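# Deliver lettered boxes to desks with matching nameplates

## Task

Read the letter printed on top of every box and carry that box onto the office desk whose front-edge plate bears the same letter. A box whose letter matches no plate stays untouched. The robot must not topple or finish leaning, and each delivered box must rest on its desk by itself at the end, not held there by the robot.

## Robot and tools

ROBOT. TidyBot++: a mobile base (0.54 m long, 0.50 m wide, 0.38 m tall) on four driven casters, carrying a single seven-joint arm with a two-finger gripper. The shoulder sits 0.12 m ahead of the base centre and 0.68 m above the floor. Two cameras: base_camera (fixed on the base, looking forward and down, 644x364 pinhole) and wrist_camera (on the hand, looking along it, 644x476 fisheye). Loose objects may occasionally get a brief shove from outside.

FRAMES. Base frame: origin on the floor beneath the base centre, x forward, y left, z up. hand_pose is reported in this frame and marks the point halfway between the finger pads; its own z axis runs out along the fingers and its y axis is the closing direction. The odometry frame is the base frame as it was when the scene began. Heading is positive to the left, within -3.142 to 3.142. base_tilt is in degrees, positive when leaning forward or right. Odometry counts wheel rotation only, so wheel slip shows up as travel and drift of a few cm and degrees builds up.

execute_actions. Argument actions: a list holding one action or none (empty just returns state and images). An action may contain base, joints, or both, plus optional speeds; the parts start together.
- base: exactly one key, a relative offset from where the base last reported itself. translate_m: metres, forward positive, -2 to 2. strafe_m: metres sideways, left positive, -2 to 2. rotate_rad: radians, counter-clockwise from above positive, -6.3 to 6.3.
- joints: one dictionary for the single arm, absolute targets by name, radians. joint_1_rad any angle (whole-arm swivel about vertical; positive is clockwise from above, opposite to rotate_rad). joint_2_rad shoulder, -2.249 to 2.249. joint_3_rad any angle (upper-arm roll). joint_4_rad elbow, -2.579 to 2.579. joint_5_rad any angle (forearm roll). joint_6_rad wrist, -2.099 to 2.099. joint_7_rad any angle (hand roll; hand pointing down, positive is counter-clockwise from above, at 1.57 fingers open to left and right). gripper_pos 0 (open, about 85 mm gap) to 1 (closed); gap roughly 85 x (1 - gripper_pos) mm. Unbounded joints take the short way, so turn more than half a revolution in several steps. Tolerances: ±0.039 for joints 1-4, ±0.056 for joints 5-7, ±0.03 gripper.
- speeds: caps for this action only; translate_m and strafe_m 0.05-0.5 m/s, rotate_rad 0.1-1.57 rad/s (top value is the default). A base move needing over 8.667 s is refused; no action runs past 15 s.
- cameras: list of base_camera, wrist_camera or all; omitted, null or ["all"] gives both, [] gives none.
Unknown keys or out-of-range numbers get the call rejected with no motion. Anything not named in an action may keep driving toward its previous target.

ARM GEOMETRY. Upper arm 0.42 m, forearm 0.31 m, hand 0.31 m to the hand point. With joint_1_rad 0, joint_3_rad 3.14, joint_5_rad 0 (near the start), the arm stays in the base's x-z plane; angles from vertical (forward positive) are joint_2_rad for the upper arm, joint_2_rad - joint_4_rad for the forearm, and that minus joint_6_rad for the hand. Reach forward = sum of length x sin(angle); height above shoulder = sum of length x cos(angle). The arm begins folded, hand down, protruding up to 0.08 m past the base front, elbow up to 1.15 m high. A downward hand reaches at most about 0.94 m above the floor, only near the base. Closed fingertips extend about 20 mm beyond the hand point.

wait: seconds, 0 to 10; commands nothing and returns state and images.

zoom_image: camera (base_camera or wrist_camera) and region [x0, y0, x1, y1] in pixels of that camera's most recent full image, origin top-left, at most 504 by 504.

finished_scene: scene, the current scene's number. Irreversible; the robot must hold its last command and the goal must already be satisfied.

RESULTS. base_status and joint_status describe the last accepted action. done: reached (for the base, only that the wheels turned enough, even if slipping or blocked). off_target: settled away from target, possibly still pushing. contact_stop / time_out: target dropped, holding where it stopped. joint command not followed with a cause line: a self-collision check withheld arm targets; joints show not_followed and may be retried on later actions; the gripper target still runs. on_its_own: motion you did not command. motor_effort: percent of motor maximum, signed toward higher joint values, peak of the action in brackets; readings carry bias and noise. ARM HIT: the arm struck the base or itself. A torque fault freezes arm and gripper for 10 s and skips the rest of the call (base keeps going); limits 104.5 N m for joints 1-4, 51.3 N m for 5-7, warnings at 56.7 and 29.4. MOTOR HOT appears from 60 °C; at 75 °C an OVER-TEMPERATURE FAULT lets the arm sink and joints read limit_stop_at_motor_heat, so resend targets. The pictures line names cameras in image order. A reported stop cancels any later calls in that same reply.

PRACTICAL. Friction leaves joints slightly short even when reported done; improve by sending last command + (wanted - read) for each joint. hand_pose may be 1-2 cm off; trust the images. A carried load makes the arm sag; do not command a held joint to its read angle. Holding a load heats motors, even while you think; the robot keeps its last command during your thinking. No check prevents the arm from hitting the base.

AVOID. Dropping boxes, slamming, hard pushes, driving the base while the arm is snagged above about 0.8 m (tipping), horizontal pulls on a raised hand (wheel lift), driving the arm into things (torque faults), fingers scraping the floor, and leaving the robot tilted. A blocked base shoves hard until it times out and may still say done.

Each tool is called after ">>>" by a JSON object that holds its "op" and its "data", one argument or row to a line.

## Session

>>> {"op": "execute_actions", "data": {
  "actions": [
    {"joints":{"joint_2_rad":-0.5,"joint_4_rad":-0.93,"joint_6_rad":-1.6,"joint_1_rad":0,"joint_5_rad":0,"joint_7_rad":1.57}}
  ]
}}

Scene clock: 2.80 s.
base_odometry: x=+0.000 y=+0.000 heading=+0.000 (m, m, rad; odometry frame)
base_tilt: forward=-0.3 right=+0.0 (deg)
base_status: not commanded
joint_positions: joint_1_rad=+0.022 joint_2_rad=-0.491 joint_3_rad=+3.120 joint_4_rad=-0.937 joint_5_rad=+0.019 joint_6_rad=-1.561 joint_7_rad=+1.573 gripper_pos=+0.000
joint_status: all done
motor_effort: joint_1_rad=-1(0) joint_2_rad=+6(7) joint_3_rad=+2(1) joint_4_rad=+13(21) joint_5_rad=+1(1) joint_6_rad=+7(6) joint_7_rad=+2(1) (%)
hand_pose: x=+0.3380 y=+0.0004 z=+1.2048 quat_wxyz=(+0.013, +0.843, -0.003, +0.537) (m; base frame)
pictures: base_camera, wrist_camera
camera_calibration (this result's frames):
wrist_camera: T_world_to_cam=[[-0.0572036, -0.995329, 0.0777691, -0.0859537], [-0.366586, -0.0515148, -0.928957, 1.3154], [0.928624, -0.0816488, -0.361927, 0.25105], [0, 0, 0, 1]] pos_world=[0.244157, 0.00270801, 1.31949]
Images, in order (width x height): base_camera 644x364, wrist_camera 644x476.

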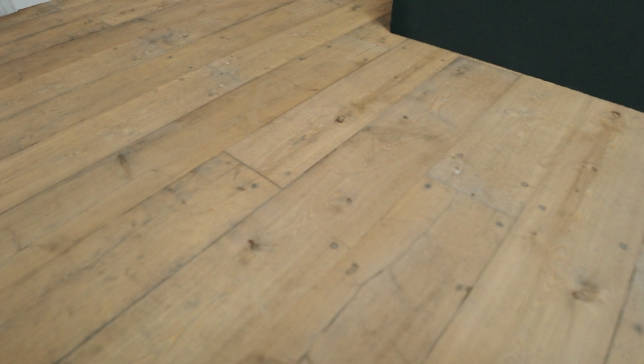

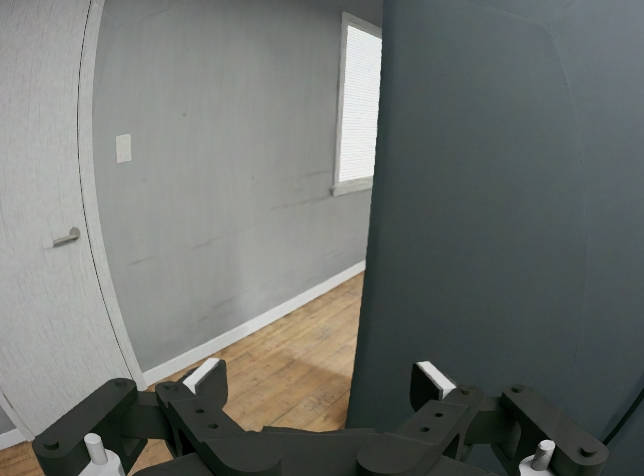

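>>> {"op": "execute_actions", "data": {
  "actions": [
    {"base":{"rotate_rad":-2.25}}
  ]
}}

>>> {"op": "zoom_image", "data": {
  "camera": "wrist_camera",
  "region": [100,180,500,340]
}}

Scene clock: 34.70 s.
base_odometry: x=+0.000 y=+0.000 heading=-2.249 (m, m, rad; odometry frame)
base_tilt: forward=-0.3 right=+0.0 (deg)
base_status: done
joint_positions: joint_1_rad=+0.021 joint_2_rad=-0.491 joint_3_rad=+3.120 joint_4_rad=-0.937 joint_5_rad=+0.019 joint_6_rad=-1.561 joint_7_rad=+1.573 gripper_pos=+0.000
joint_status: not commanded
motor_effort: joint_1_rad=+0(0) joint_2_rad=+5(6) joint_3_rad=+1(2) joint_4_rad=+12(13) joint_5_rad=+1(2) joint_6_rad=+7(7) joint_7_rad=+2(2) (%)
hand_pose: x=+0.3380 y=+0.0006 z=+1.2048 quat_wxyz=(+0.013, +0.843, -0.002, +0.537) (m; base frame)
pictures: base_camera, wrist_camera
camera_calibration (this result's frames):
wrist_camera: T_world_to_cam=[[-0.0558952, -0.995404, 0.0777662, -0.0861075], [-0.366442, -0.0520004, -0.928987, 1.3154], [0.928761, -0.0804227, -0.361851, 0.250987], [0, 0, 0, 1]] pos_world=[0.244096, 0.00287458, 1.3195]
Images, in order (width x height): base_camera 644x364, wrist_camera 644x476.

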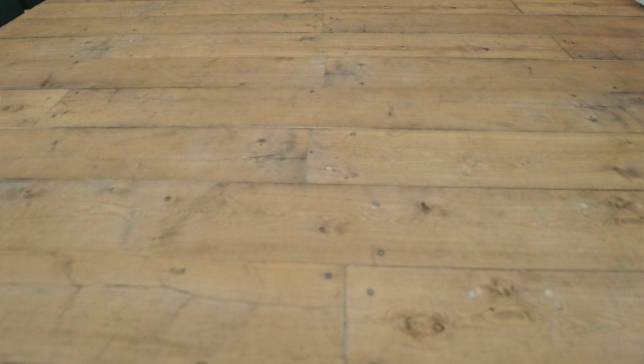

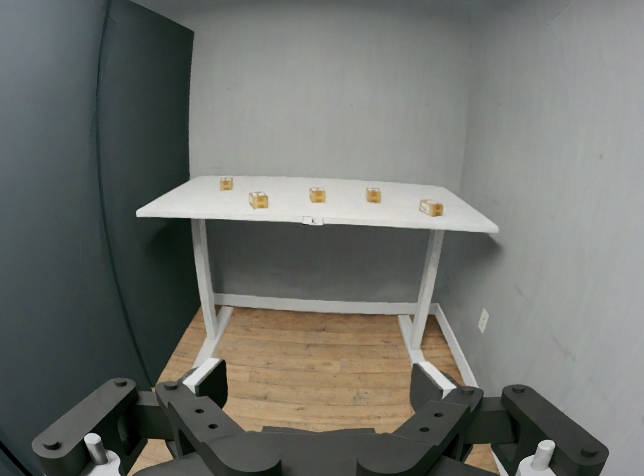

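Region (100, 180, 500, 340) of wrist_camera's 644x476 image, scaled by 1.260; it fills the top 202 rows of this view, and the rest is white.

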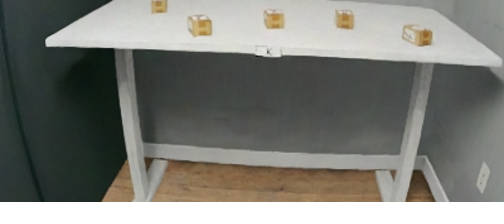

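>>> {"op": "execute_actions", "data": {
  "actions": [
    {"base":{"rotate_rad":-0.03}}
  ],
  "cameras": []
}}

>>> {"op": "execute_actions", "data": {
  "actions": [
    {"base":{"translate_m":-1.04},"joints":{"joint_1_rad":-0.85}}
  ]
}}

>>> {"op": "execute_actions", "data": {
  "actions": [
    {"base":{"strafe_m":1.7}}
  ]
}}

Scene clock: 38.20 s.
base_odometry: x=+0.000 y=+0.000 heading=-2.279 (m, m, rad; odometry frame)
base_tilt: forward=-0.3 right=+0.0 (deg)
base_status: done
joint_positions: joint_1_rad=+0.021 joint_2_rad=-0.491 joint_3_rad=+3.120 joint_4_rad=-0.937 joint_5_rad=+0.019 joint_6_rad=-1.561 joint_7_rad=+1.573 gripper_pos=+0.000
joint_status: not commanded
motor_effort: joint_1_rad=-1(0) joint_2_rad=+6(6) joint_3_rad=+1(2) joint_4_rad=+13(13) joint_5_rad=+1(2) joint_6_rad=+7(7) joint_7_rad=+2(2) (%)
hand_pose: x=+0.3380 y=+0.0007 z=+1.2048 quat_wxyz=(+0.013, +0.843, -0.002, +0.537) (m; base frame)
pictures: none
No camera images: the call's "cameras" was empty. Leave "cameras" out to get every camera's image.

Scene clock: 41.67 s.
base_odometry: x=+0.677 y=+0.789 heading=-2.280 (m, m, rad; odometry frame)
base_tilt: forward=-0.3 right=-0.1 (deg)
base_status: done
joint_positions: joint_1_rad=-0.830 joint_2_rad=-0.497 joint_3_rad=+3.120 joint_4_rad=-0.937 joint_5_rad=+0.019 joint_6_rad=-1.561 joint_7_rad=+1.573 gripper_pos=+0.000
joint_status: all done
motor_effort: joint_1_rad=-1(1) joint_2_rad=+5(8) joint_3_rad=+1(3) joint_4_rad=+13(14) joint_5_rad=+1(2) joint_6_rad=+7(7) joint_7_rad=+1(2) (%)
hand_pose: x=+0.2607 y=+0.1628 z=+1.2060 quat_wxyz=(-0.211, +0.767, +0.346, +0.497) (m; base frame)
pictures: base_camera, wrist_camera
camera_calibration (this result's frames):
wrist_camera: T_world_to_cam=[[0.711488, -0.698404, 0.0775686, -0.177299], [-0.198875, -0.306006, -0.931026, 1.29675], [0.673968, 0.646987, -0.356615, 0.277934], [0, 0, 0, 1]] pos_world=[0.196718, 0.0931663, 1.32017]
Images, in order (width x height): base_camera 644x364, wrist_camera 644x476.

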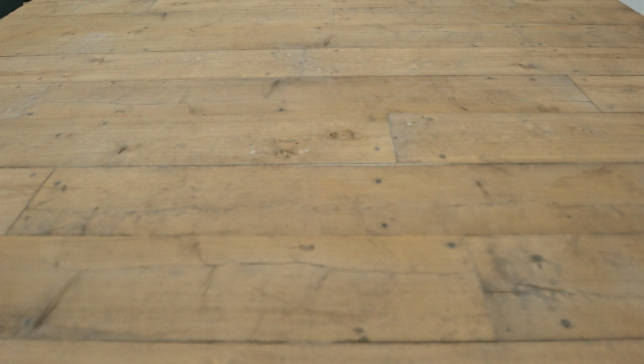

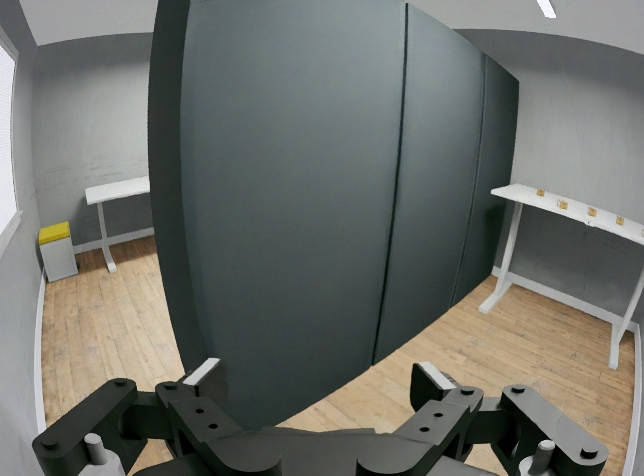

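Scene clock: 46.43 s.
base_odometry: x=+1.968 y=-0.317 heading=-2.280 (m, m, rad; odometry frame)
base_tilt: forward=-0.4 right=-0.1 (deg)
base_status: done
joint_positions: joint_1_rad=-0.831 joint_2_rad=-0.498 joint_3_rad=+3.120 joint_4_rad=-0.937 joint_5_rad=+0.019 joint_6_rad=-1.562 joint_7_rad=+1.573 gripper_pos=+0.000
joint_status: not commanded
motor_effort: joint_1_rad=-1(1) joint_2_rad=+6(10) joint_3_rad=+2(0) joint_4_rad=+13(13) joint_5_rad=+1(0) joint_6_rad=+7(7) joint_7_rad=+2(2) (%)
hand_pose: x=+0.2604 y=+0.1626 z=+1.2060 quat_wxyz=(-0.211, +0.767, +0.346, +0.497) (m; base frame)
pictures: base_camera, wrist_camera
camera_calibration (this result's frames):
wrist_camera: T_world_to_cam=[[0.711836, -0.698051, 0.0775591, -0.177346], [-0.198824, -0.306189, -0.930976, 1.29658], [0.673616, 0.647282, -0.356746, 0.278399], [0, 0, 0, 1]] pos_world=[0.196498, 0.0930004, 1.32016]
Images, in order (width x height): base_camera 644x364, wrist_camera 644x476.

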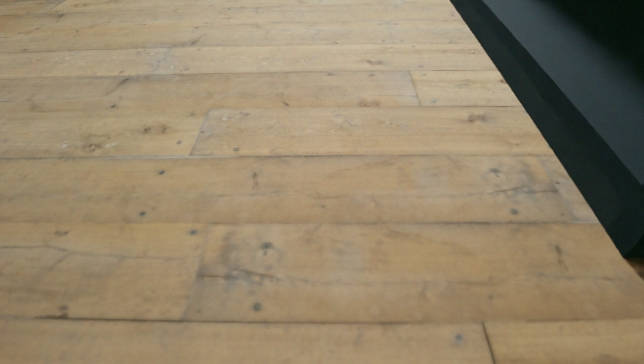

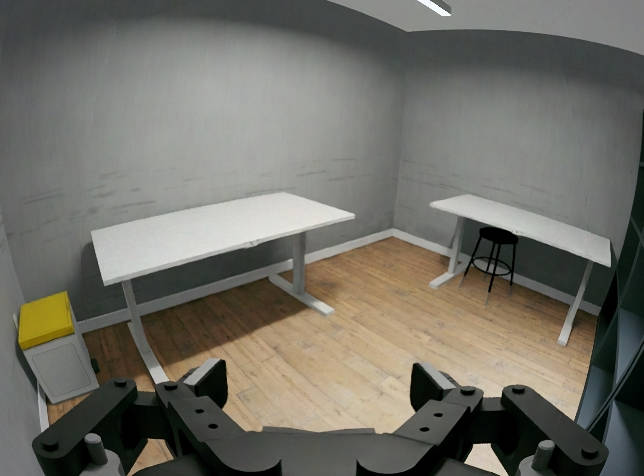

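>>> {"op": "execute_actions", "data": {
  "actions": [
    {"base":{"translate_m":1.0},"joints":{"joint_4_rad":-2.2,"joint_6_rad":0}}
  ],
  "cameras": ["wrist_camera"]
}}

>>> {"op": "zoom_image", "data": {
  "camera": "wrist_camera",
  "region": [0,220,260,370]
}}

>>> {"op": "zoom_image", "data": {
  "camera": "wrist_camera",
  "region": [380,220,640,370]
}}

Scene clock: 52.60 s.
base_odometry: x=+1.318 y=-1.077 heading=-2.280 (m, m, rad; odometry frame)
base_tilt: forward=-0.3 right=+0.0 (deg)
base_status: done
joint_positions: joint_1_rad=-0.831 joint_2_rad=-0.502 joint_3_rad=+3.120 joint_4_rad=-2.191 joint_5_rad=+0.019 joint_6_rad=-0.038 joint_7_rad=+1.573 gripper_pos=+0.000
joint_status: all done
motor_effort: joint_1_rad=-1(1) joint_2_rad=-4(9) joint_3_rad=+1(3) joint_4_rad=+22(23) joint_5_rad=+1(2) joint_6_rad=+7(8) joint_7_rad=+2(2) (%)
hand_pose: x=+0.3910 y=+0.3161 z=+0.9648 quat_wxyz=(-0.258, +0.688, +0.323, +0.596) (m; base frame)
pictures: wrist_camera
camera_calibration (this result's frames):
wrist_camera: T_world_to_cam=[[0.715172, -0.694844, 0.0756379, -0.144885], [-0.00932783, -0.117695, -0.993006, 1.07116], [0.698887, 0.709464, -0.0906537, -0.281206], [0, 0, 0, 1]] pos_world=[0.310141, 0.224903, 1.04914]
Images, in order (width x height): wrist_camera 644x476.

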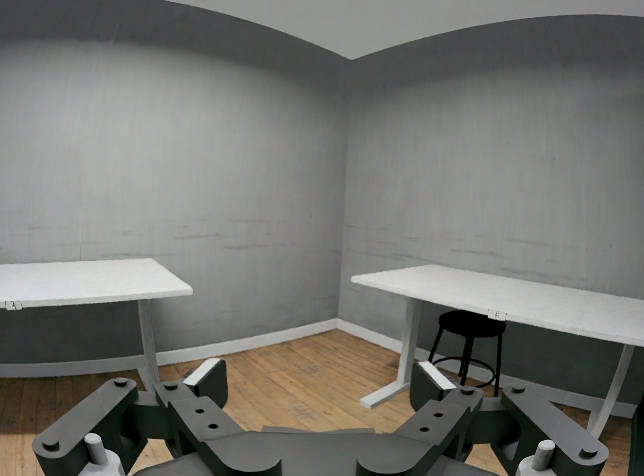

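Region (0, 220, 260, 370) of wrist_camera's 644x476 image, scaled by 1.938; it fills the top 291 rows of this view, and the rest is white.

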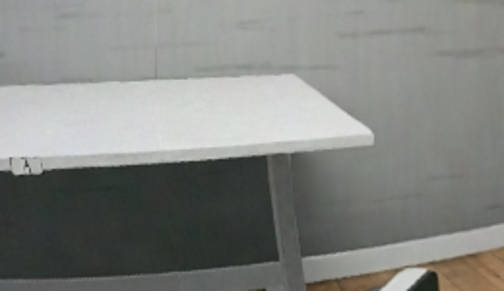

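Region (380, 220, 640, 370) of wrist_camera's 644x476 image, scaled by 1.938; it fills the top 291 rows of this view, and the rest is white.

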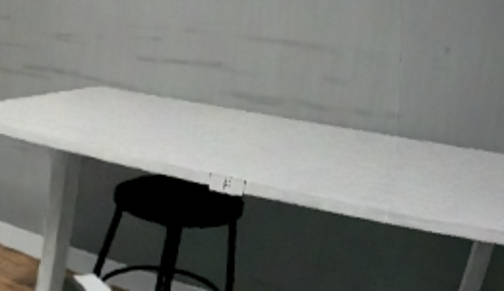

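A(?) and F.

>>> {"op": "execute_actions", "data": {
  "actions": [
    {"base":{"translate_m":-1.0},"joints":{"joint_2_rad":-0.2,"joint_4_rad":-0.5,"joint_6_rad":-2.0}}
  ],
  "cameras": []
}}

>>> {"op": "execute_actions", "data": {
  "actions": [
    {"base":{"strafe_m":-1.7}}
  ],
  "cameras": []
}}

>>> {"op": "execute_actions", "data": {
  "actions": [
    {"base":{"translate_m":2},"joints":{"joint_1_rad":0.02,"joint_3_rad":3.155,"joint_2_rad":0}}
  ]
}}

Scene clock: 59.60 s.
base_odometry: x=+1.969 y=-0.318 heading=-2.280 (m, m, rad; odometry frame)
base_tilt: forward=-0.4 right=+0.0 (deg)
base_status: done
joint_positions: joint_1_rad=-0.833 joint_2_rad=-0.212 joint_3_rad=+3.120 joint_4_rad=-0.506 joint_5_rad=+0.019 joint_6_rad=-1.965 joint_7_rad=+1.573 gripper_pos=+0.000
joint_status: all done
motor_effort: joint_1_rad=+0(0) joint_2_rad=-1(9) joint_3_rad=+1(4) joint_4_rad=+10(23) joint_5_rad=+1(2) joint_6_rad=+6(9) joint_7_rad=+2(2) (%)
hand_pose: x=+0.2796 y=+0.1818 z=+1.1964 quat_wxyz=(-0.169, +0.825, +0.370, +0.393) (m; base frame)
pictures: none
No camera images: the call's "cameras" was empty. Leave "cameras" out to get every camera's image.

Scene clock: 64.37 s.
base_odometry: x=+0.679 y=+0.790 heading=-2.280 (m, m, rad; odometry frame)
base_tilt: forward=-0.3 right=+0.0 (deg)
base_status: done
joint_positions: joint_1_rad=-0.833 joint_2_rad=-0.203 joint_3_rad=+3.120 joint_4_rad=-0.506 joint_5_rad=+0.019 joint_6_rad=-1.965 joint_7_rad=+1.573 gripper_pos=+0.000
joint_status: not commanded
motor_effort: joint_1_rad=-1(0) joint_2_rad=-2(5) joint_3_rad=+1(2) joint_4_rad=+10(11) joint_5_rad=+1(2) joint_6_rad=+6(6) joint_7_rad=+2(2) (%)
hand_pose: x=+0.2828 y=+0.1854 z=+1.1942 quat_wxyz=(-0.167, +0.827, +0.371, +0.389) (m; base frame)
pictures: none
No camera images: the call's "cameras" was empty. Leave "cameras" out to get every camera's image.

Scene clock: 69.73 s.
base_odometry: x=-0.624 y=-0.728 heading=-2.280 (m, m, rad; odometry frame)
base_tilt: forward=-0.3 right=+0.0 (deg)
base_status: done
joint_positions: joint_1_rad=+0.001 joint_2_rad=+0.003 joint_3_rad=+3.140 joint_4_rad=-0.506 joint_5_rad=+0.019 joint_6_rad=-1.965 joint_7_rad=+1.573 gripper_pos=+0.000
joint_status: all done
motor_effort: joint_1_rad=-1(0) joint_2_rad=-11(15) joint_3_rad=+1(2) joint_4_rad=+12(13) joint_5_rad=+1(2) joint_6_rad=+5(7) joint_7_rad=+2(1) (%)
hand_pose: x=+0.4659 y=-0.0038 z=+1.1329 quat_wxyz=(+0.007, +0.945, -0.005, +0.328) (m; base frame)
pictures: base_camera, wrist_camera
camera_calibration (this result's frames):
wrist_camera: T_world_to_cam=[[-0.0225777, -0.996612, 0.0790855, -0.0948275], [-0.745301, -0.0359465, -0.665758, 1.1736], [0.666346, -0.0739738, -0.741965, 0.658645], [0, 0, 0, 1]] pos_world=[0.433662, -0.00359684, 1.27753]
Images, in order (width x height): base_camera 644x364, wrist_camera 644x476.

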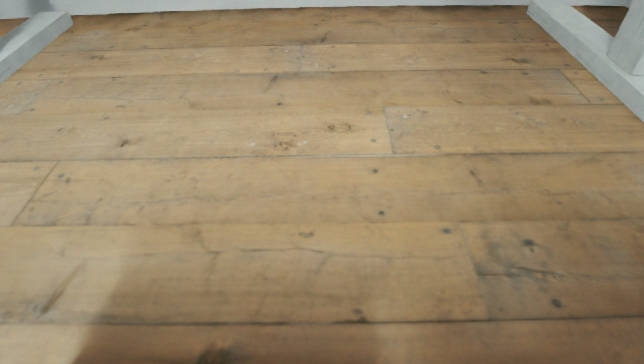

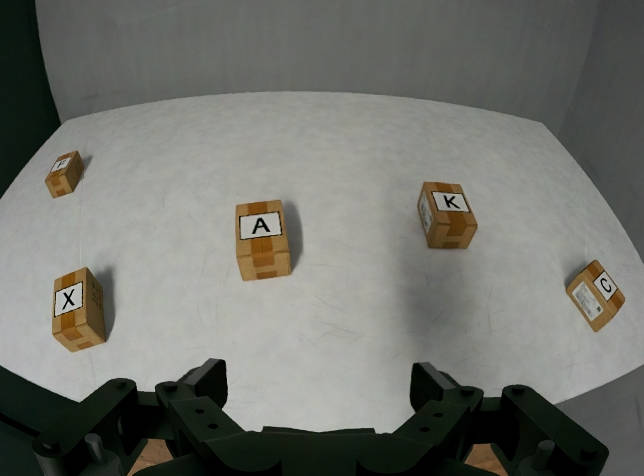

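>>> {"op": "execute_actions", "data": {
  "actions": [
    {"base":{"strafe_m":0.5},"joints":{"joint_2_rad":0.08,"joint_4_rad":-0.86,"joint_6_rad":-1.33}}
  ],
  "cameras": []
}}

>>> {"op": "execute_actions", "data": {
  "actions": [
    {"base":{"translate_m":0.14}}
  ]
}}

Scene clock: 78.00 s.
base_odometry: x=-0.244 y=-1.053 heading=-2.280 (m, m, rad; odometry frame)
base_tilt: forward=-0.3 right=+0.0 (deg)
base_status: done
joint_positions: joint_1_rad=+0.005 joint_2_rad=+0.083 joint_3_rad=+3.144 joint_4_rad=-0.857 joint_5_rad=+0.019 joint_6_rad=-1.365 joint_7_rad=+1.573 gripper_pos=+0.000
joint_status: all done
motor_effort: joint_1_rad=+0(2) joint_2_rad=-21(25) joint_3_rad=+1(3) joint_4_rad=+18(19) joint_5_rad=+1(3) joint_6_rad=+6(6) joint_7_rad=+2(2) (%)
hand_pose: x=+0.6389 y=-0.0078 z=+1.0780 quat_wxyz=(+0.011, +0.914, -0.004, +0.406) (m; base frame)
pictures: none
No camera images: the call's "cameras" was empty. Leave "cameras" out to get every camera's image.

Scene clock: 79.43 s.
base_odometry: x=-0.335 y=-1.160 heading=-2.280 (m, m, rad; odometry frame)
base_tilt: forward=-0.3 right=+0.0 (deg)
base_status: done
joint_positions: joint_1_rad=+0.005 joint_2_rad=+0.088 joint_3_rad=+3.144 joint_4_rad=-0.857 joint_5_rad=+0.019 joint_6_rad=-1.364 joint_7_rad=+1.573 gripper_pos=+0.000
joint_status: not commanded
motor_effort: joint_1_rad=-1(2) joint_2_rad=-22(26) joint_3_rad=+1(0) joint_4_rad=+18(19) joint_5_rad=+1(1) joint_6_rad=+5(6) joint_7_rad=+1(1) (%)
hand_pose: x=+0.6407 y=-0.0080 z=+1.0758 quat_wxyz=(+0.011, +0.915, -0.004, +0.404) (m; base frame)
pictures: base_camera, wrist_camera
camera_calibration (this result's frames):
wrist_camera: T_world_to_cam=[[-0.0363318, -0.995869, 0.0832174, -0.0861573], [-0.62651, -0.0421778, -0.778271, 1.31056], [0.778566, -0.0804125, -0.622389, 0.298913], [0, 0, 0, 1]] pos_world=[0.585224, -0.00648852, 1.21318]
Images, in order (width x height): base_camera 644x364, wrist_camera 644x476.

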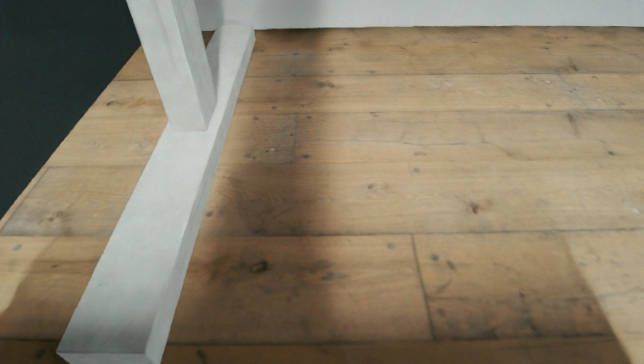

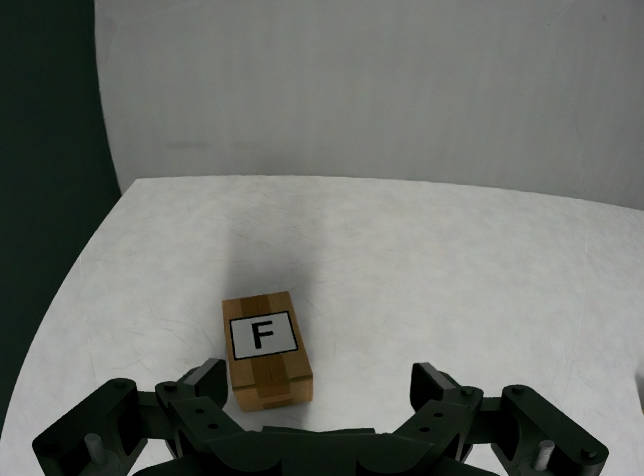

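>>> {"op": "execute_actions", "data": {
  "actions": [
    {"base":{"strafe_m":-0.058},"joints":{"joint_1_rad":-0.185}}
  ],
  "cameras": []
}}

>>> {"op": "execute_actions", "data": {
  "actions": [
    {"base":{"translate_m":0.035},"joints":{"joint_2_rad":0.15}}
  ],
  "cameras": ["wrist_camera"]
}}

Scene clock: 83.73 s.
base_odometry: x=-0.379 y=-1.122 heading=-2.280 (m, m, rad; odometry frame)
base_tilt: forward=-0.3 right=+0.0 (deg)
base_status: done
joint_positions: joint_1_rad=-0.171 joint_2_rad=+0.087 joint_3_rad=+3.149 joint_4_rad=-0.857 joint_5_rad=+0.019 joint_6_rad=-1.364 joint_7_rad=+1.573 gripper_pos=+0.000
joint_status: all done
motor_effort: joint_1_rad=-1(2) joint_2_rad=-22(22) joint_3_rad=+0(1) joint_4_rad=+18(18) joint_5_rad=+1(2) joint_6_rad=+6(6) joint_7_rad=+1(2) (%)
hand_pose: x=+0.6344 y=+0.0811 z=+1.0759 quat_wxyz=(-0.023, +0.911, +0.074, +0.404) (m; base frame)
pictures: none
No camera images: the call's "cameras" was empty. Leave "cameras" out to get every camera's image.

Scene clock: 84.93 s.
base_odometry: x=-0.402 y=-1.149 heading=-2.280 (m, m, rad; odometry frame)
base_tilt: forward=-0.3 right=+0.0 (deg)
base_status: done
joint_positions: joint_1_rad=-0.171 joint_2_rad=+0.156 joint_3_rad=+3.149 joint_4_rad=-0.861 joint_5_rad=+0.019 joint_6_rad=-1.364 joint_7_rad=+1.573 gripper_pos=+0.000
joint_status: all done
motor_effort: joint_1_rad=-1(2) joint_2_rad=-25(30) joint_3_rad=+0(1) joint_4_rad=+19(20) joint_5_rad=+1(1) joint_6_rad=+6(7) joint_7_rad=+2(1) (%)
hand_pose: x=+0.6596 y=+0.0855 z=+1.0373 quat_wxyz=(-0.020, +0.925, +0.076, +0.371) (m; base frame)
pictures: wrist_camera
camera_calibration (this result's frames):
wrist_camera: T_world_to_cam=[[0.139897, -0.986424, 0.0860084, -0.109079], [-0.663747, -0.15788, -0.731104, 1.28194], [0.734758, 0.0451911, -0.676823, 0.342377], [0, 0, 0, 1]] pos_world=[0.61458, 0.0793223, 1.17834]
Images, in order (width x height): wrist_camera 644x476.

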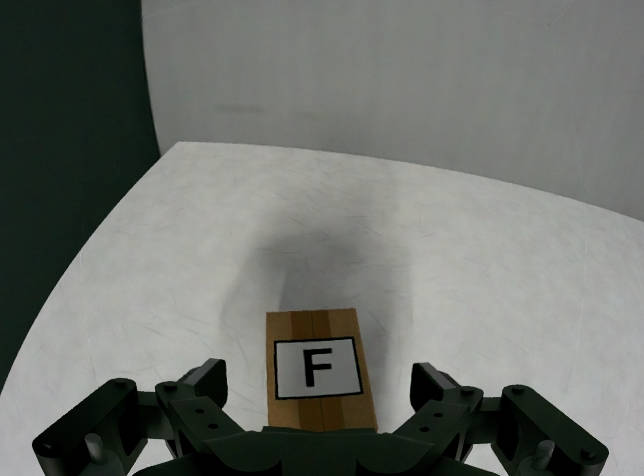

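>>> {"op": "execute_actions", "data": {
  "actions": [
    {"joints":{"joint_2_rad":0.265}}
  ],
  "cameras": ["wrist_camera"]
}}

>>> {"op": "execute_actions", "data": {
  "actions": [
    {"joints":{"gripper_pos":1}}
  ],
  "cameras": []
}}

>>> {"op": "execute_actions", "data": {
  "actions": [
    {"joints":{"joint_2_rad":0.05}}
  ],
  "cameras": ["wrist_camera"]
}}

Scene clock: 89.27 s.
base_odometry: x=-0.402 y=-1.149 heading=-2.280 (m, m, rad; odometry frame)
base_tilt: forward=-0.3 right=-0.1 (deg)
base_status: not commanded
joint_positions: joint_1_rad=-0.171 joint_2_rad=+0.270 joint_3_rad=+3.149 joint_4_rad=-0.861 joint_5_rad=+0.019 joint_6_rad=-1.364 joint_7_rad=+1.573 gripper_pos=+0.000
joint_status: all done
motor_effort: joint_1_rad=+0(1) joint_2_rad=-29(33) joint_3_rad=+1(1) joint_4_rad=+19(20) joint_5_rad=+1(0) joint_6_rad=+4(5) joint_7_rad=+2(2) (%)
hand_pose: x=+0.6959 y=+0.0918 z=+0.9728 quat_wxyz=(-0.016, +0.945, +0.078, +0.318) (m; base frame)
pictures: wrist_camera
camera_calibration (this result's frames):
wrist_camera: T_world_to_cam=[[0.149714, -0.984726, 0.0888865, -0.11221], [-0.741222, -0.171278, -0.64904, 1.23521], [0.654351, 0.0312857, -0.755544, 0.405618], [0, 0, 0, 1]] pos_world=[0.666946, 0.0883782, 1.11814]
Images, in order (width x height): wrist_camera 644x476.

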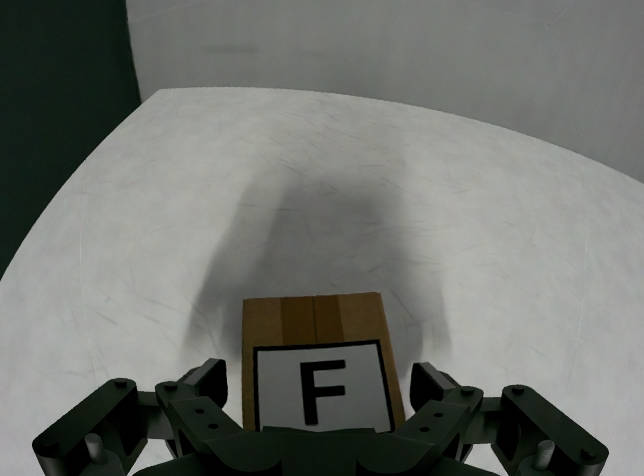

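Scene clock: 90.37 s.
base_odometry: x=-0.402 y=-1.149 heading=-2.280 (m, m, rad; odometry frame)
base_tilt: forward=-0.3 right=+0.0 (deg)
base_status: not commanded
joint_positions: joint_1_rad=-0.171 joint_2_rad=+0.268 joint_3_rad=+3.149 joint_4_rad=-0.862 joint_5_rad=+0.019 joint_6_rad=-1.362 joint_7_rad=+1.573 gripper_pos=+0.346
joint_status: gripper_pos off_target (ended at +0.346, target +1.000)
motor_effort: joint_1_rad=-1(0) joint_2_rad=-29(31) joint_3_rad=+0(0) joint_4_rad=+19(20) joint_5_rad=+1(2) joint_6_rad=+5(5) joint_7_rad=+2(2) (%)
hand_pose: x=+0.6958 y=+0.0918 z=+0.9740 quat_wxyz=(-0.016, +0.944, +0.078, +0.319) (m; base frame)
pictures: none
No camera images: the call's "cameras" was empty. Leave "cameras" out to get every camera's image.

Scene clock: 91.97 s.
base_odometry: x=-0.402 y=-1.149 heading=-2.280 (m, m, rad; odometry frame)
base_tilt: forward=-0.3 right=-0.1 (deg)
base_status: not commanded
joint_positions: joint_1_rad=-0.171 joint_2_rad=+0.050 joint_3_rad=+3.149 joint_4_rad=-0.862 joint_5_rad=+0.019 joint_6_rad=-1.362 joint_7_rad=+1.573 gripper_pos=+0.346
joint_status: all done
motor_effort: joint_1_rad=+0(1) joint_2_rad=-21(34) joint_3_rad=+1(1) joint_4_rad=+19(21) joint_5_rad=+1(2) joint_6_rad=+7(6) joint_7_rad=+2(2) (%)
hand_pose: x=+0.6198 y=+0.0786 z=+1.0931 quat_wxyz=(-0.025, +0.904, +0.073, +0.419) (m; base frame)
pictures: wrist_camera
camera_calibration (this result's frames):
wrist_camera: T_world_to_cam=[[0.131076, -0.987948, 0.0823261, -0.105487], [-0.583323, -0.144005, -0.799373, 1.31887], [0.801594, 0.0567561, -0.595169, 0.278111], [0, 0, 0, 1]] pos_world=[0.560224, 0.0699234, 1.22848]
Images, in order (width x height): wrist_camera 644x476.

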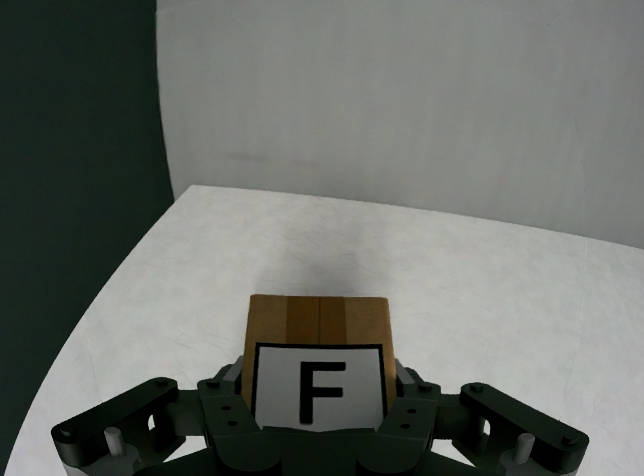

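>>> {"op": "execute_actions", "data": {
  "actions": [
    {"base":{"translate_m":-2},"joints":{"joint_2_rad":-0.6}}
  ],
  "cameras": []
}}

>>> {"op": "execute_actions", "data": {
  "actions": [
    {"base":{"translate_m":-0.18},"joints":{"joint_1_rad":-1.4,"joint_4_rad":-1.515,"joint_6_rad":-0.68}}
  ],
  "cameras": []
}}

>>> {"op": "execute_actions", "data": {
  "actions": [
    {"base":{"strafe_m":1.56}}
  ],
  "cameras": []
}}

>>> {"op": "execute_actions", "data": {
  "actions": [
    {"base":{"translate_m":0.9},"joints":{"joint_2_rad":-0.2}}
  ],
  "cameras": ["wrist_camera"]
}}

>>> {"op": "execute_actions", "data": {
  "actions": [
    {"base":{"translate_m":1.05},"joints":{"joint_1_rad":0,"joint_2_rad":0.1}}
  ]
}}

>>> {"op": "execute_actions", "data": {
  "actions": [
    {"joints":{"joint_2_rad":0.25}}
  ],
  "cameras": ["wrist_camera"]
}}

Scene clock: 103.10 s.
base_odometry: x=+0.900 y=+0.369 heading=-2.280 (m, m, rad; odometry frame)
base_tilt: forward=-0.4 right=+0.0 (deg)
base_status: done
joint_positions: joint_1_rad=-0.172 joint_2_rad=-0.604 joint_3_rad=+3.149 joint_4_rad=-0.863 joint_5_rad=+0.019 joint_6_rad=-1.362 joint_7_rad=+1.573 gripper_pos=+0.346
joint_status: all done
motor_effort: joint_1_rad=-1(3) joint_2_rad=+12(27) joint_3_rad=+1(1) joint_4_rad=+11(21) joint_5_rad=+1(1) joint_6_rad=+8(9) joint_7_rad=+2(1) (%)
hand_pose: x=+0.2704 y=+0.0182 z=+1.3163 quat_wxyz=(-0.050, +0.723, +0.054, +0.687) (m; base frame)
pictures: none
No camera images: the call's "cameras" was empty. Leave "cameras" out to get every camera's image.

Scene clock: 105.60 s.
base_odometry: x=+1.017 y=+0.506 heading=-2.280 (m, m, rad; odometry frame)
base_tilt: forward=-0.3 right=-0.1 (deg)
base_status: done
joint_positions: joint_1_rad=-1.381 joint_2_rad=-0.602 joint_3_rad=+3.149 joint_4_rad=-1.510 joint_5_rad=+0.019 joint_6_rad=-0.725 joint_7_rad=+1.573 gripper_pos=+0.346
joint_status: all done
motor_effort: joint_1_rad=-1(2) joint_2_rad=+2(14) joint_3_rad=+1(2) joint_4_rad=+20(19) joint_5_rad=+1(0) joint_6_rad=+8(9) joint_7_rad=+2(2) (%)
hand_pose: x=+0.1861 y=+0.3135 z=+1.2023 quat_wxyz=(-0.428, +0.564, +0.463, +0.534) (m; base frame)
pictures: none
No camera images: the call's "cameras" was empty. Leave "cameras" out to get every camera's image.

Scene clock: 110.10 s.
base_odometry: x=+2.201 y=-0.509 heading=-2.280 (m, m, rad; odometry frame)
base_tilt: forward=-0.3 right=-0.1 (deg)
base_status: done
joint_positions: joint_1_rad=-1.382 joint_2_rad=-0.595 joint_3_rad=+3.149 joint_4_rad=-1.513 joint_5_rad=+0.019 joint_6_rad=-0.721 joint_7_rad=+1.573 gripper_pos=+0.346
joint_status: not commanded
motor_effort: joint_1_rad=-1(1) joint_2_rad=+1(5) joint_3_rad=+1(1) joint_4_rad=+20(21) joint_5_rad=+1(1) joint_6_rad=+9(9) joint_7_rad=+2(2) (%)
hand_pose: x=+0.1867 y=+0.3174 z=+1.2001 quat_wxyz=(-0.427, +0.565, +0.464, +0.533) (m; base frame)
pictures: none
No camera images: the call's "cameras" was empty. Leave "cameras" out to get every camera's image.

Scene clock: 113.27 s.
base_odometry: x=+1.616 y=-1.192 heading=-2.280 (m, m, rad; odometry frame)
base_tilt: forward=-0.3 right=+0.0 (deg)
base_status: done
joint_positions: joint_1_rad=-1.383 joint_2_rad=-0.190 joint_3_rad=+3.151 joint_4_rad=-1.518 joint_5_rad=+0.019 joint_6_rad=-0.720 joint_7_rad=+1.573 gripper_pos=+0.346
joint_status: all done
motor_effort: joint_1_rad=-1(2) joint_2_rad=-15(19) joint_3_rad=+0(4) joint_4_rad=+22(23) joint_5_rad=+1(2) joint_6_rad=+8(9) joint_7_rad=+2(2) (%)
hand_pose: x=+0.2201 y=+0.4919 z=+1.0278 quat_wxyz=(-0.323, +0.658, +0.544, +0.407) (m; base frame)
pictures: wrist_camera
camera_calibration (this result's frames):
wrist_camera: T_world_to_cam=[[0.969297, -0.233461, 0.0771966, -0.189756], [-0.0251478, -0.406417, -0.913342, 1.21642], [0.244604, 0.883358, -0.399809, 0.0513757], [0, 0, 0, 1]] pos_world=[0.201954, 0.404691, 1.1462]
Images, in order (width x height): wrist_camera 644x476.

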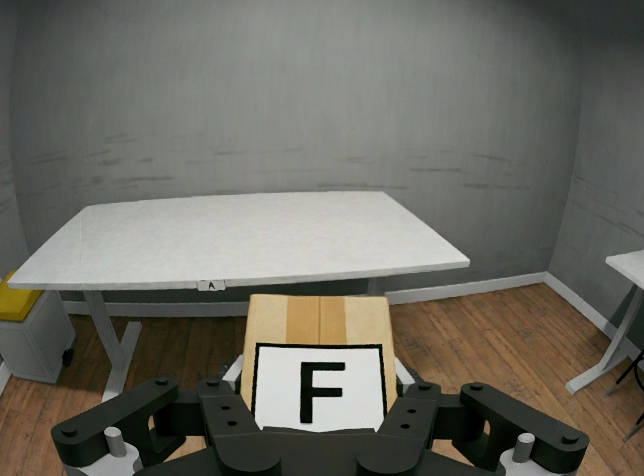

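Scene clock: 116.73 s.
base_odometry: x=+0.933 y=-1.990 heading=-2.279 (m, m, rad; odometry frame)
base_tilt: forward=-0.3 right=+0.0 (deg)
base_status: done
joint_positions: joint_1_rad=-0.014 joint_2_rad=+0.105 joint_3_rad=+3.152 joint_4_rad=-1.518 joint_5_rad=+0.019 joint_6_rad=-0.718 joint_7_rad=+1.573 gripper_pos=+0.346
joint_status: all done
motor_effort: joint_1_rad=-1(2) joint_2_rad=-27(29) joint_3_rad=+1(3) joint_4_rad=+22(23) joint_5_rad=+1(2) joint_6_rad=+7(8) joint_7_rad=+2(1) (%)
hand_pose: x=+0.7006 y=+0.0002 z=+0.8672 quat_wxyz=(+0.008, +0.921, +0.007, +0.390) (m; base frame)
pictures: base_camera, wrist_camera
camera_calibration (this result's frames):
wrist_camera: T_world_to_cam=[[-0.0108631, -0.996055, 0.088071, -0.0804641], [-0.649909, -0.059903, -0.757648, 1.1846], [0.759934, -0.0654685, -0.646694, 0.157215], [0, 0, 0, 1]] pos_world=[0.649537, 0.00110725, 1.00627]
Images, in order (width x height): base_camera 644x364, wrist_camera 644x476.

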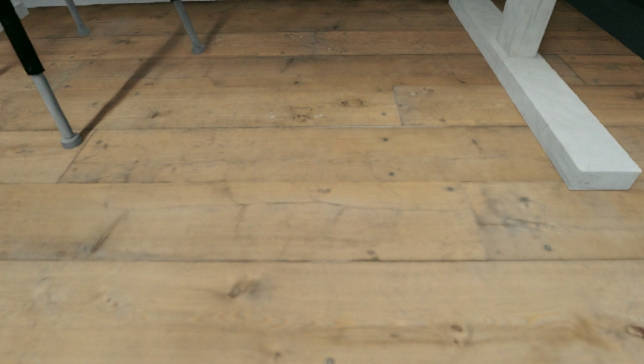

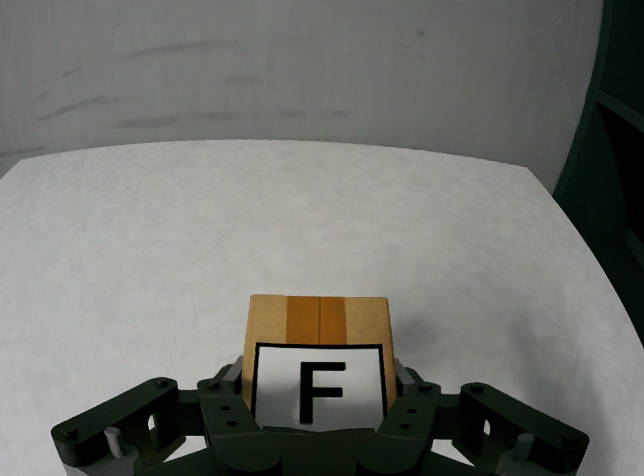

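Scene clock: 118.03 s.
base_odometry: x=+0.933 y=-1.990 heading=-2.279 (m, m, rad; odometry frame)
base_tilt: forward=-0.3 right=+0.0 (deg)
base_status: not commanded
joint_positions: joint_1_rad=-0.014 joint_2_rad=+0.261 joint_3_rad=+3.152 joint_4_rad=-1.519 joint_5_rad=+0.019 joint_6_rad=-0.718 joint_7_rad=+1.573 gripper_pos=+0.346
joint_status: all done
motor_effort: joint_1_rad=-1(1) joint_2_rad=-31(36) joint_3_rad=+1(1) joint_4_rad=+21(22) joint_5_rad=+1(2) joint_6_rad=+5(6) joint_7_rad=+2(2) (%)
hand_pose: x=+0.7222 y=+0.0005 z=+0.7744 quat_wxyz=(+0.009, +0.948, +0.008, +0.317) (m; base frame)
pictures: wrist_camera
camera_calibration (this result's frames):
wrist_camera: T_world_to_cam=[[0.00315874, -0.995854, 0.0909075, -0.0840725], [-0.759966, -0.061477, -0.647049, 1.12216], [0.649955, -0.0670427, -0.757009, 0.245714], [0, 0, 0, 1]] pos_world=[0.693363, 0.00173614, 0.919741]
Images, in order (width x height): wrist_camera 644x476.

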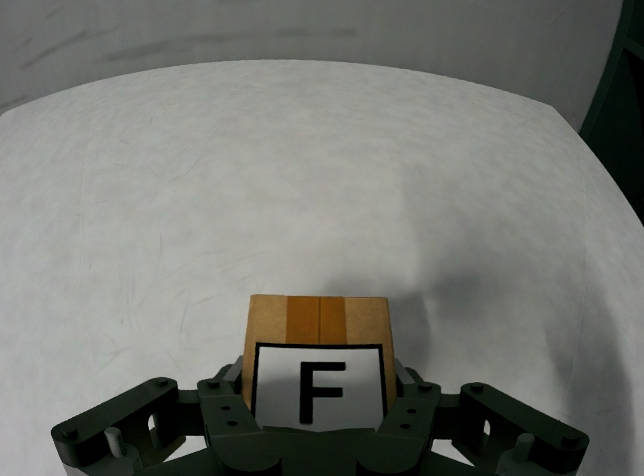

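>>> {"op": "execute_actions", "data": {
  "actions": [
    {"joints":{"joint_2_rad":0.295}}
  ],
  "cameras": ["wrist_camera"]
}}

Scene clock: 122.33 s.
base_odometry: x=+0.933 y=-1.990 heading=-2.279 (m, m, rad; odometry frame)
base_tilt: forward=-0.3 right=+0.0 (deg)
base_status: not commanded
joint_positions: joint_1_rad=-0.014 joint_2_rad=+0.295 joint_3_rad=+3.152 joint_4_rad=-1.519 joint_5_rad=+0.019 joint_6_rad=-0.718 joint_7_rad=+1.573 gripper_pos=+0.346
joint_status: all done
motor_effort: joint_1_rad=-1(1) joint_2_rad=-33(35) joint_3_rad=+0(1) joint_4_rad=+21(21) joint_5_rad=+1(1) joint_6_rad=+5(5) joint_7_rad=+2(1) (%)
hand_pose: x=+0.7250 y=+0.0006 z=+0.7535 quat_wxyz=(+0.009, +0.954, +0.008, +0.300) (m; base frame)
pictures: wrist_camera
camera_calibration (this result's frames):
wrist_camera: T_world_to_cam=[[0.00630636, -0.995809, 0.0912376, -0.0846721], [-0.78187, -0.0617909, -0.620372, 1.10657], [0.62341, -0.0674236, -0.778983, 0.263855], [0, 0, 0, 1]] pos_world=[0.701241, 0.00184901, 0.899751]
Images, in order (width x height): wrist_camera 644x476.

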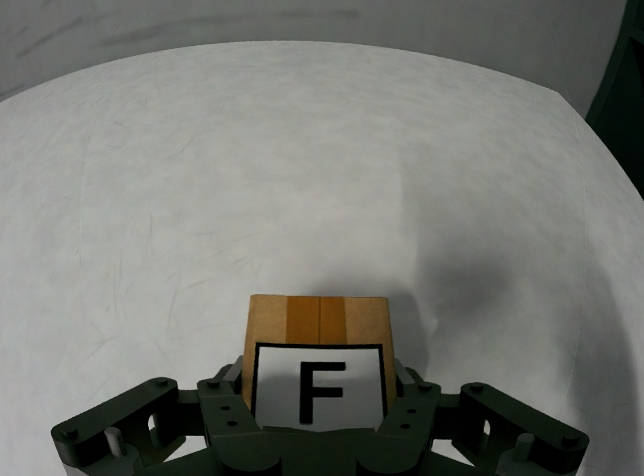

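>>> {"op": "execute_actions", "data": {
  "actions": [
    {"joints":{"joint_2_rad":0.335,"joint_6_rad":-0.63}}
  ],
  "cameras": ["wrist_camera"]
}}

>>> {"op": "execute_actions", "data": {
  "actions": [
    {"joints":{"joint_2_rad":0.365}}
  ],
  "cameras": ["wrist_camera"]
}}

Scene clock: 125.70 s.
base_odometry: x=+0.933 y=-1.990 heading=-2.279 (m, m, rad; odometry frame)
base_tilt: forward=-0.3 right=+0.0 (deg)
base_status: not commanded
joint_positions: joint_1_rad=-0.014 joint_2_rad=+0.327 joint_3_rad=+3.152 joint_4_rad=-1.518 joint_5_rad=+0.019 joint_6_rad=-0.664 joint_7_rad=+1.573 gripper_pos=+0.346
joint_status: all done
motor_effort: joint_1_rad=+0(1) joint_2_rad=-32(34) joint_3_rad=+1(0) joint_4_rad=+20(21) joint_5_rad=+2(2) joint_6_rad=+5(4) joint_7_rad=+2(2) (%)
hand_pose: x=+0.7409 y=+0.0010 z=+0.7440 quat_wxyz=(+0.009, +0.950, +0.009, +0.311) (m; base frame)
pictures: wrist_camera
camera_calibration (this result's frames):
wrist_camera: T_world_to_cam=[[0.00537931, -0.995807, 0.0913156, -0.0829142], [-0.767666, -0.0626316, -0.637782, 1.11556], [0.640827, -0.0666691, -0.764785, 0.223103], [0, 0, 0, 1]] pos_world=[0.713856, 0.00217699, 0.889684]
Images, in order (width x height): wrist_camera 644x476.

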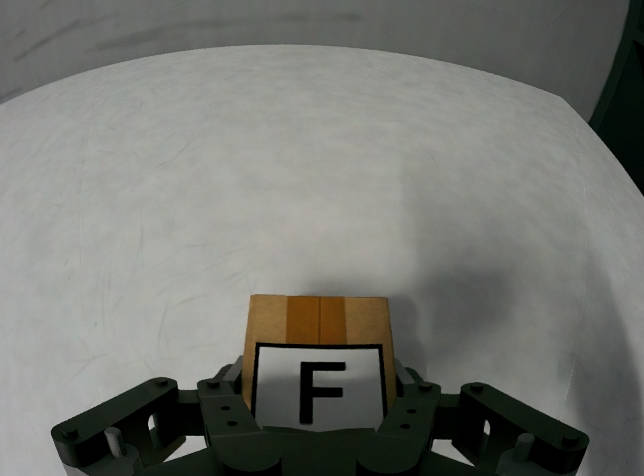

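Scene clock: 126.33 s.
base_odometry: x=+0.933 y=-1.990 heading=-2.279 (m, m, rad; odometry frame)
base_tilt: forward=-0.3 right=+0.0 (deg)
base_status: not commanded
joint_positions: joint_1_rad=-0.014 joint_2_rad=+0.333 joint_3_rad=+3.152 joint_4_rad=-1.512 joint_5_rad=+0.019 joint_6_rad=-0.662 joint_7_rad=+1.573 gripper_pos=+0.346
joint_status: all done
motor_effort: joint_1_rad=+0(0) joint_2_rad=-30(33) joint_3_rad=+1(1) joint_4_rad=+18(20) joint_5_rad=+2(1) joint_6_rad=+4(4) joint_7_rad=+2(2) (%)
hand_pose: x=+0.7438 y=+0.0010 z=+0.7436 quat_wxyz=(+0.009, +0.950, +0.009, +0.312) (m; base frame)
pictures: wrist_camera
camera_calibration (this result's frames):
wrist_camera: T_world_to_cam=[[0.0052321, -0.995804, 0.0913611, -0.0827809], [-0.766145, -0.0627063, -0.639601, 1.1178], [0.642646, -0.0666494, -0.763258, 0.218447], [0, 0, 0, 1]] pos_world=[0.716449, 0.00221919, 0.889244]
Images, in order (width x height): wrist_camera 644x476.

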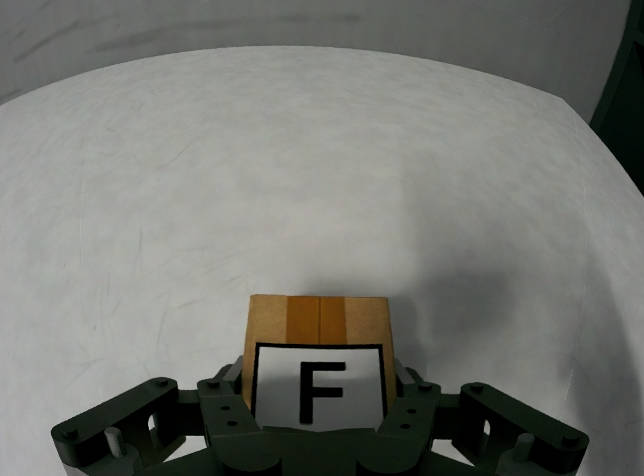

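Touchdown.

>>> {"op": "execute_actions", "data": {
  "actions": [
    {"joints":{"gripper_pos":0,"joint_2_rad":0.33}}
  ],
  "cameras": []
}}

>>> {"op": "execute_actions", "data": {
  "actions": [
    {"joints":{"joint_2_rad":0.15}}
  ],
  "cameras": []
}}

>>> {"op": "execute_actions", "data": {
  "actions": [
    {"base":{"translate_m":-1.93},"joints":{"joint_2_rad":-0.6,"joint_4_rad":-0.85,"joint_6_rad":-1.4,"joint_1_rad":-0.145}}
  ],
  "cameras": ["wrist_camera"]
}}

>>> {"op": "execute_actions", "data": {
  "actions": [
    {"base":{"strafe_m":-2}}
  ],
  "cameras": []
}}

>>> {"op": "execute_actions", "data": {
  "actions": [
    {"base":{"translate_m":2},"joints":{"joint_2_rad":0.1}}
  ]
}}

Scene clock: 133.10 s.
base_odometry: x=+0.933 y=-1.990 heading=-2.279 (m, m, rad; odometry frame)
base_tilt: forward=-0.3 right=+0.0 (deg)
base_status: not commanded
joint_positions: joint_1_rad=-0.014 joint_2_rad=+0.332 joint_3_rad=+3.152 joint_4_rad=-1.513 joint_5_rad=+0.019 joint_6_rad=-0.662 joint_7_rad=+1.573 gripper_pos=+0.000
joint_status: all done
motor_effort: joint_1_rad=-1(1) joint_2_rad=-33(33) joint_3_rad=+0(1) joint_4_rad=+20(20) joint_5_rad=+1(1) joint_6_rad=+5(5) joint_7_rad=+1(2) (%)
hand_pose: x=+0.7436 y=+0.0010 z=+0.7437 quat_wxyz=(+0.009, +0.950, +0.009, +0.312) (m; base frame)
pictures: none
No camera images: the call's "cameras" was empty. Leave "cameras" out to get every camera's image.

Scene clock: 134.47 s.
base_odometry: x=+0.933 y=-1.990 heading=-2.279 (m, m, rad; odometry frame)
base_tilt: forward=-0.3 right=+0.0 (deg)
base_status: not commanded
joint_positions: joint_1_rad=-0.014 joint_2_rad=+0.145 joint_3_rad=+3.152 joint_4_rad=-1.513 joint_5_rad=+0.019 joint_6_rad=-0.662 joint_7_rad=+1.573 gripper_pos=+0.000
joint_status: all done
motor_effort: joint_1_rad=-1(1) joint_2_rad=-27(36) joint_3_rad=+1(1) joint_4_rad=+21(21) joint_5_rad=+1(1) joint_6_rad=+6(6) joint_7_rad=+1(1) (%)
hand_pose: x=+0.7212 y=+0.0007 z=+0.8588 quat_wxyz=(+0.008, +0.917, +0.008, +0.399) (m; base frame)
pictures: none
No camera images: the call's "cameras" was empty. Leave "cameras" out to get every camera's image.

Scene clock: 139.80 s.
base_odometry: x=+2.189 y=-0.525 heading=-2.280 (m, m, rad; odometry frame)
base_tilt: forward=-0.4 right=+0.0 (deg)
base_status: done
joint_positions: joint_1_rad=-0.123 joint_2_rad=-0.606 joint_3_rad=+3.153 joint_4_rad=-0.850 joint_5_rad=+0.019 joint_6_rad=-1.363 joint_7_rad=+1.573 gripper_pos=+0.000
joint_status: all done
motor_effort: joint_1_rad=+0(4) joint_2_rad=+12(32) joint_3_rad=+1(2) joint_4_rad=+10(23) joint_5_rad=+1(0) joint_6_rad=+9(9) joint_7_rad=+2(2) (%)
hand_pose: x=+0.2665 y=+0.0085 z=+1.3218 quat_wxyz=(-0.033, +0.719, +0.035, +0.694) (m; base frame)
pictures: wrist_camera
camera_calibration (this result's frames):
wrist_camera: T_world_to_cam=[[0.0381969, -0.998537, 0.0382844, -0.0642135], [0.0294778, -0.0371697, -0.998874, 1.38498], [0.998835, 0.0392824, 0.0280149, -0.174667], [0, 0, 0, 1]] pos_world=[0.136091, -0.00577907, 1.39077]
Images, in order (width x height): wrist_camera 644x476.

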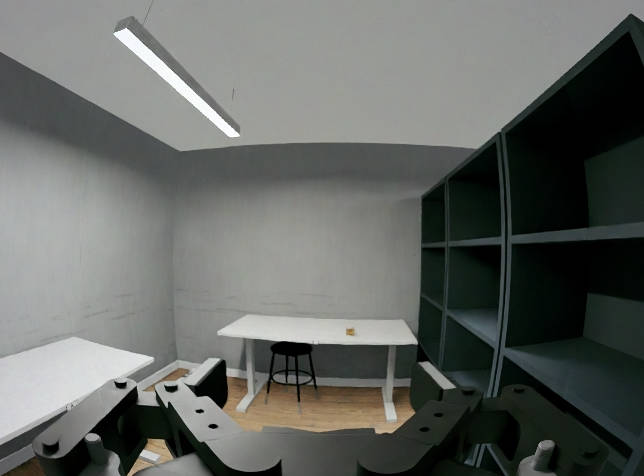

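Scene clock: 145.17 s.
base_odometry: x=+0.672 y=+0.778 heading=-2.280 (m, m, rad; odometry frame)
base_tilt: forward=-0.3 right=+0.0 (deg)
base_status: done
joint_positions: joint_1_rad=-0.128 joint_2_rad=-0.605 joint_3_rad=+3.153 joint_4_rad=-0.850 joint_5_rad=+0.019 joint_6_rad=-1.363 joint_7_rad=+1.573 gripper_pos=+0.000
joint_status: not commanded
motor_effort: joint_1_rad=+0(2) joint_2_rad=+12(13) joint_3_rad=+1(3) joint_4_rad=+10(11) joint_5_rad=+1(2) joint_6_rad=+7(8) joint_7_rad=+1(2) (%)
hand_pose: x=+0.2667 y=+0.0093 z=+1.3217 quat_wxyz=(-0.035, +0.719, +0.036, +0.693) (m; base frame)
pictures: none
No camera images: the call's "cameras" was empty. Leave "cameras" out to get every camera's image.

Scene clock: 150.53 s.
base_odometry: x=-0.631 y=-0.740 heading=-2.280 (m, m, rad; odometry frame)
base_tilt: forward=-0.3 right=-0.1 (deg)
base_status: done
joint_positions: joint_1_rad=-0.128 joint_2_rad=+0.105 joint_3_rad=+3.153 joint_4_rad=-0.851 joint_5_rad=+0.019 joint_6_rad=-1.363 joint_7_rad=+1.573 gripper_pos=+0.000
joint_status: all done
motor_effort: joint_1_rad=-1(1) joint_2_rad=-22(27) joint_3_rad=+1(1) joint_4_rad=+18(19) joint_5_rad=+1(1) joint_6_rad=+6(8) joint_7_rad=+2(1) (%)
hand_pose: x=+0.6450 y=+0.0582 z=+1.0695 quat_wxyz=(-0.013, +0.915, +0.053, +0.399) (m; base frame)
pictures: base_camera, wrist_camera
camera_calibration (this result's frames):
wrist_camera: T_world_to_cam=[[0.0886703, -0.992473, 0.0844692, -0.101754], [-0.62457, -0.12146, -0.771466, 1.30729], [0.775919, 0.0156492, -0.630639, 0.301926], [0, 0, 0, 1]] pos_world=[0.591245, 0.0530701, 1.20753]
Images, in order (width x height): base_camera 644x364, wrist_camera 644x476.

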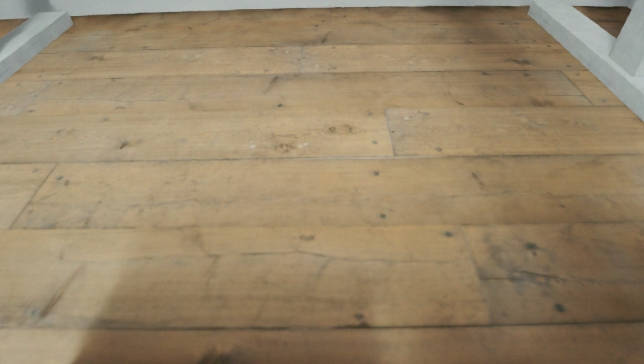

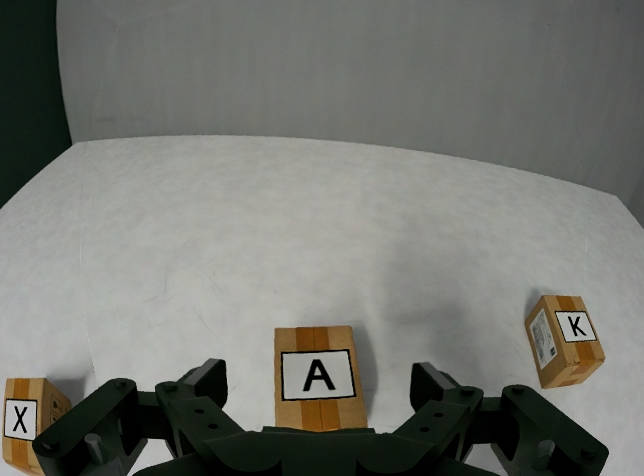

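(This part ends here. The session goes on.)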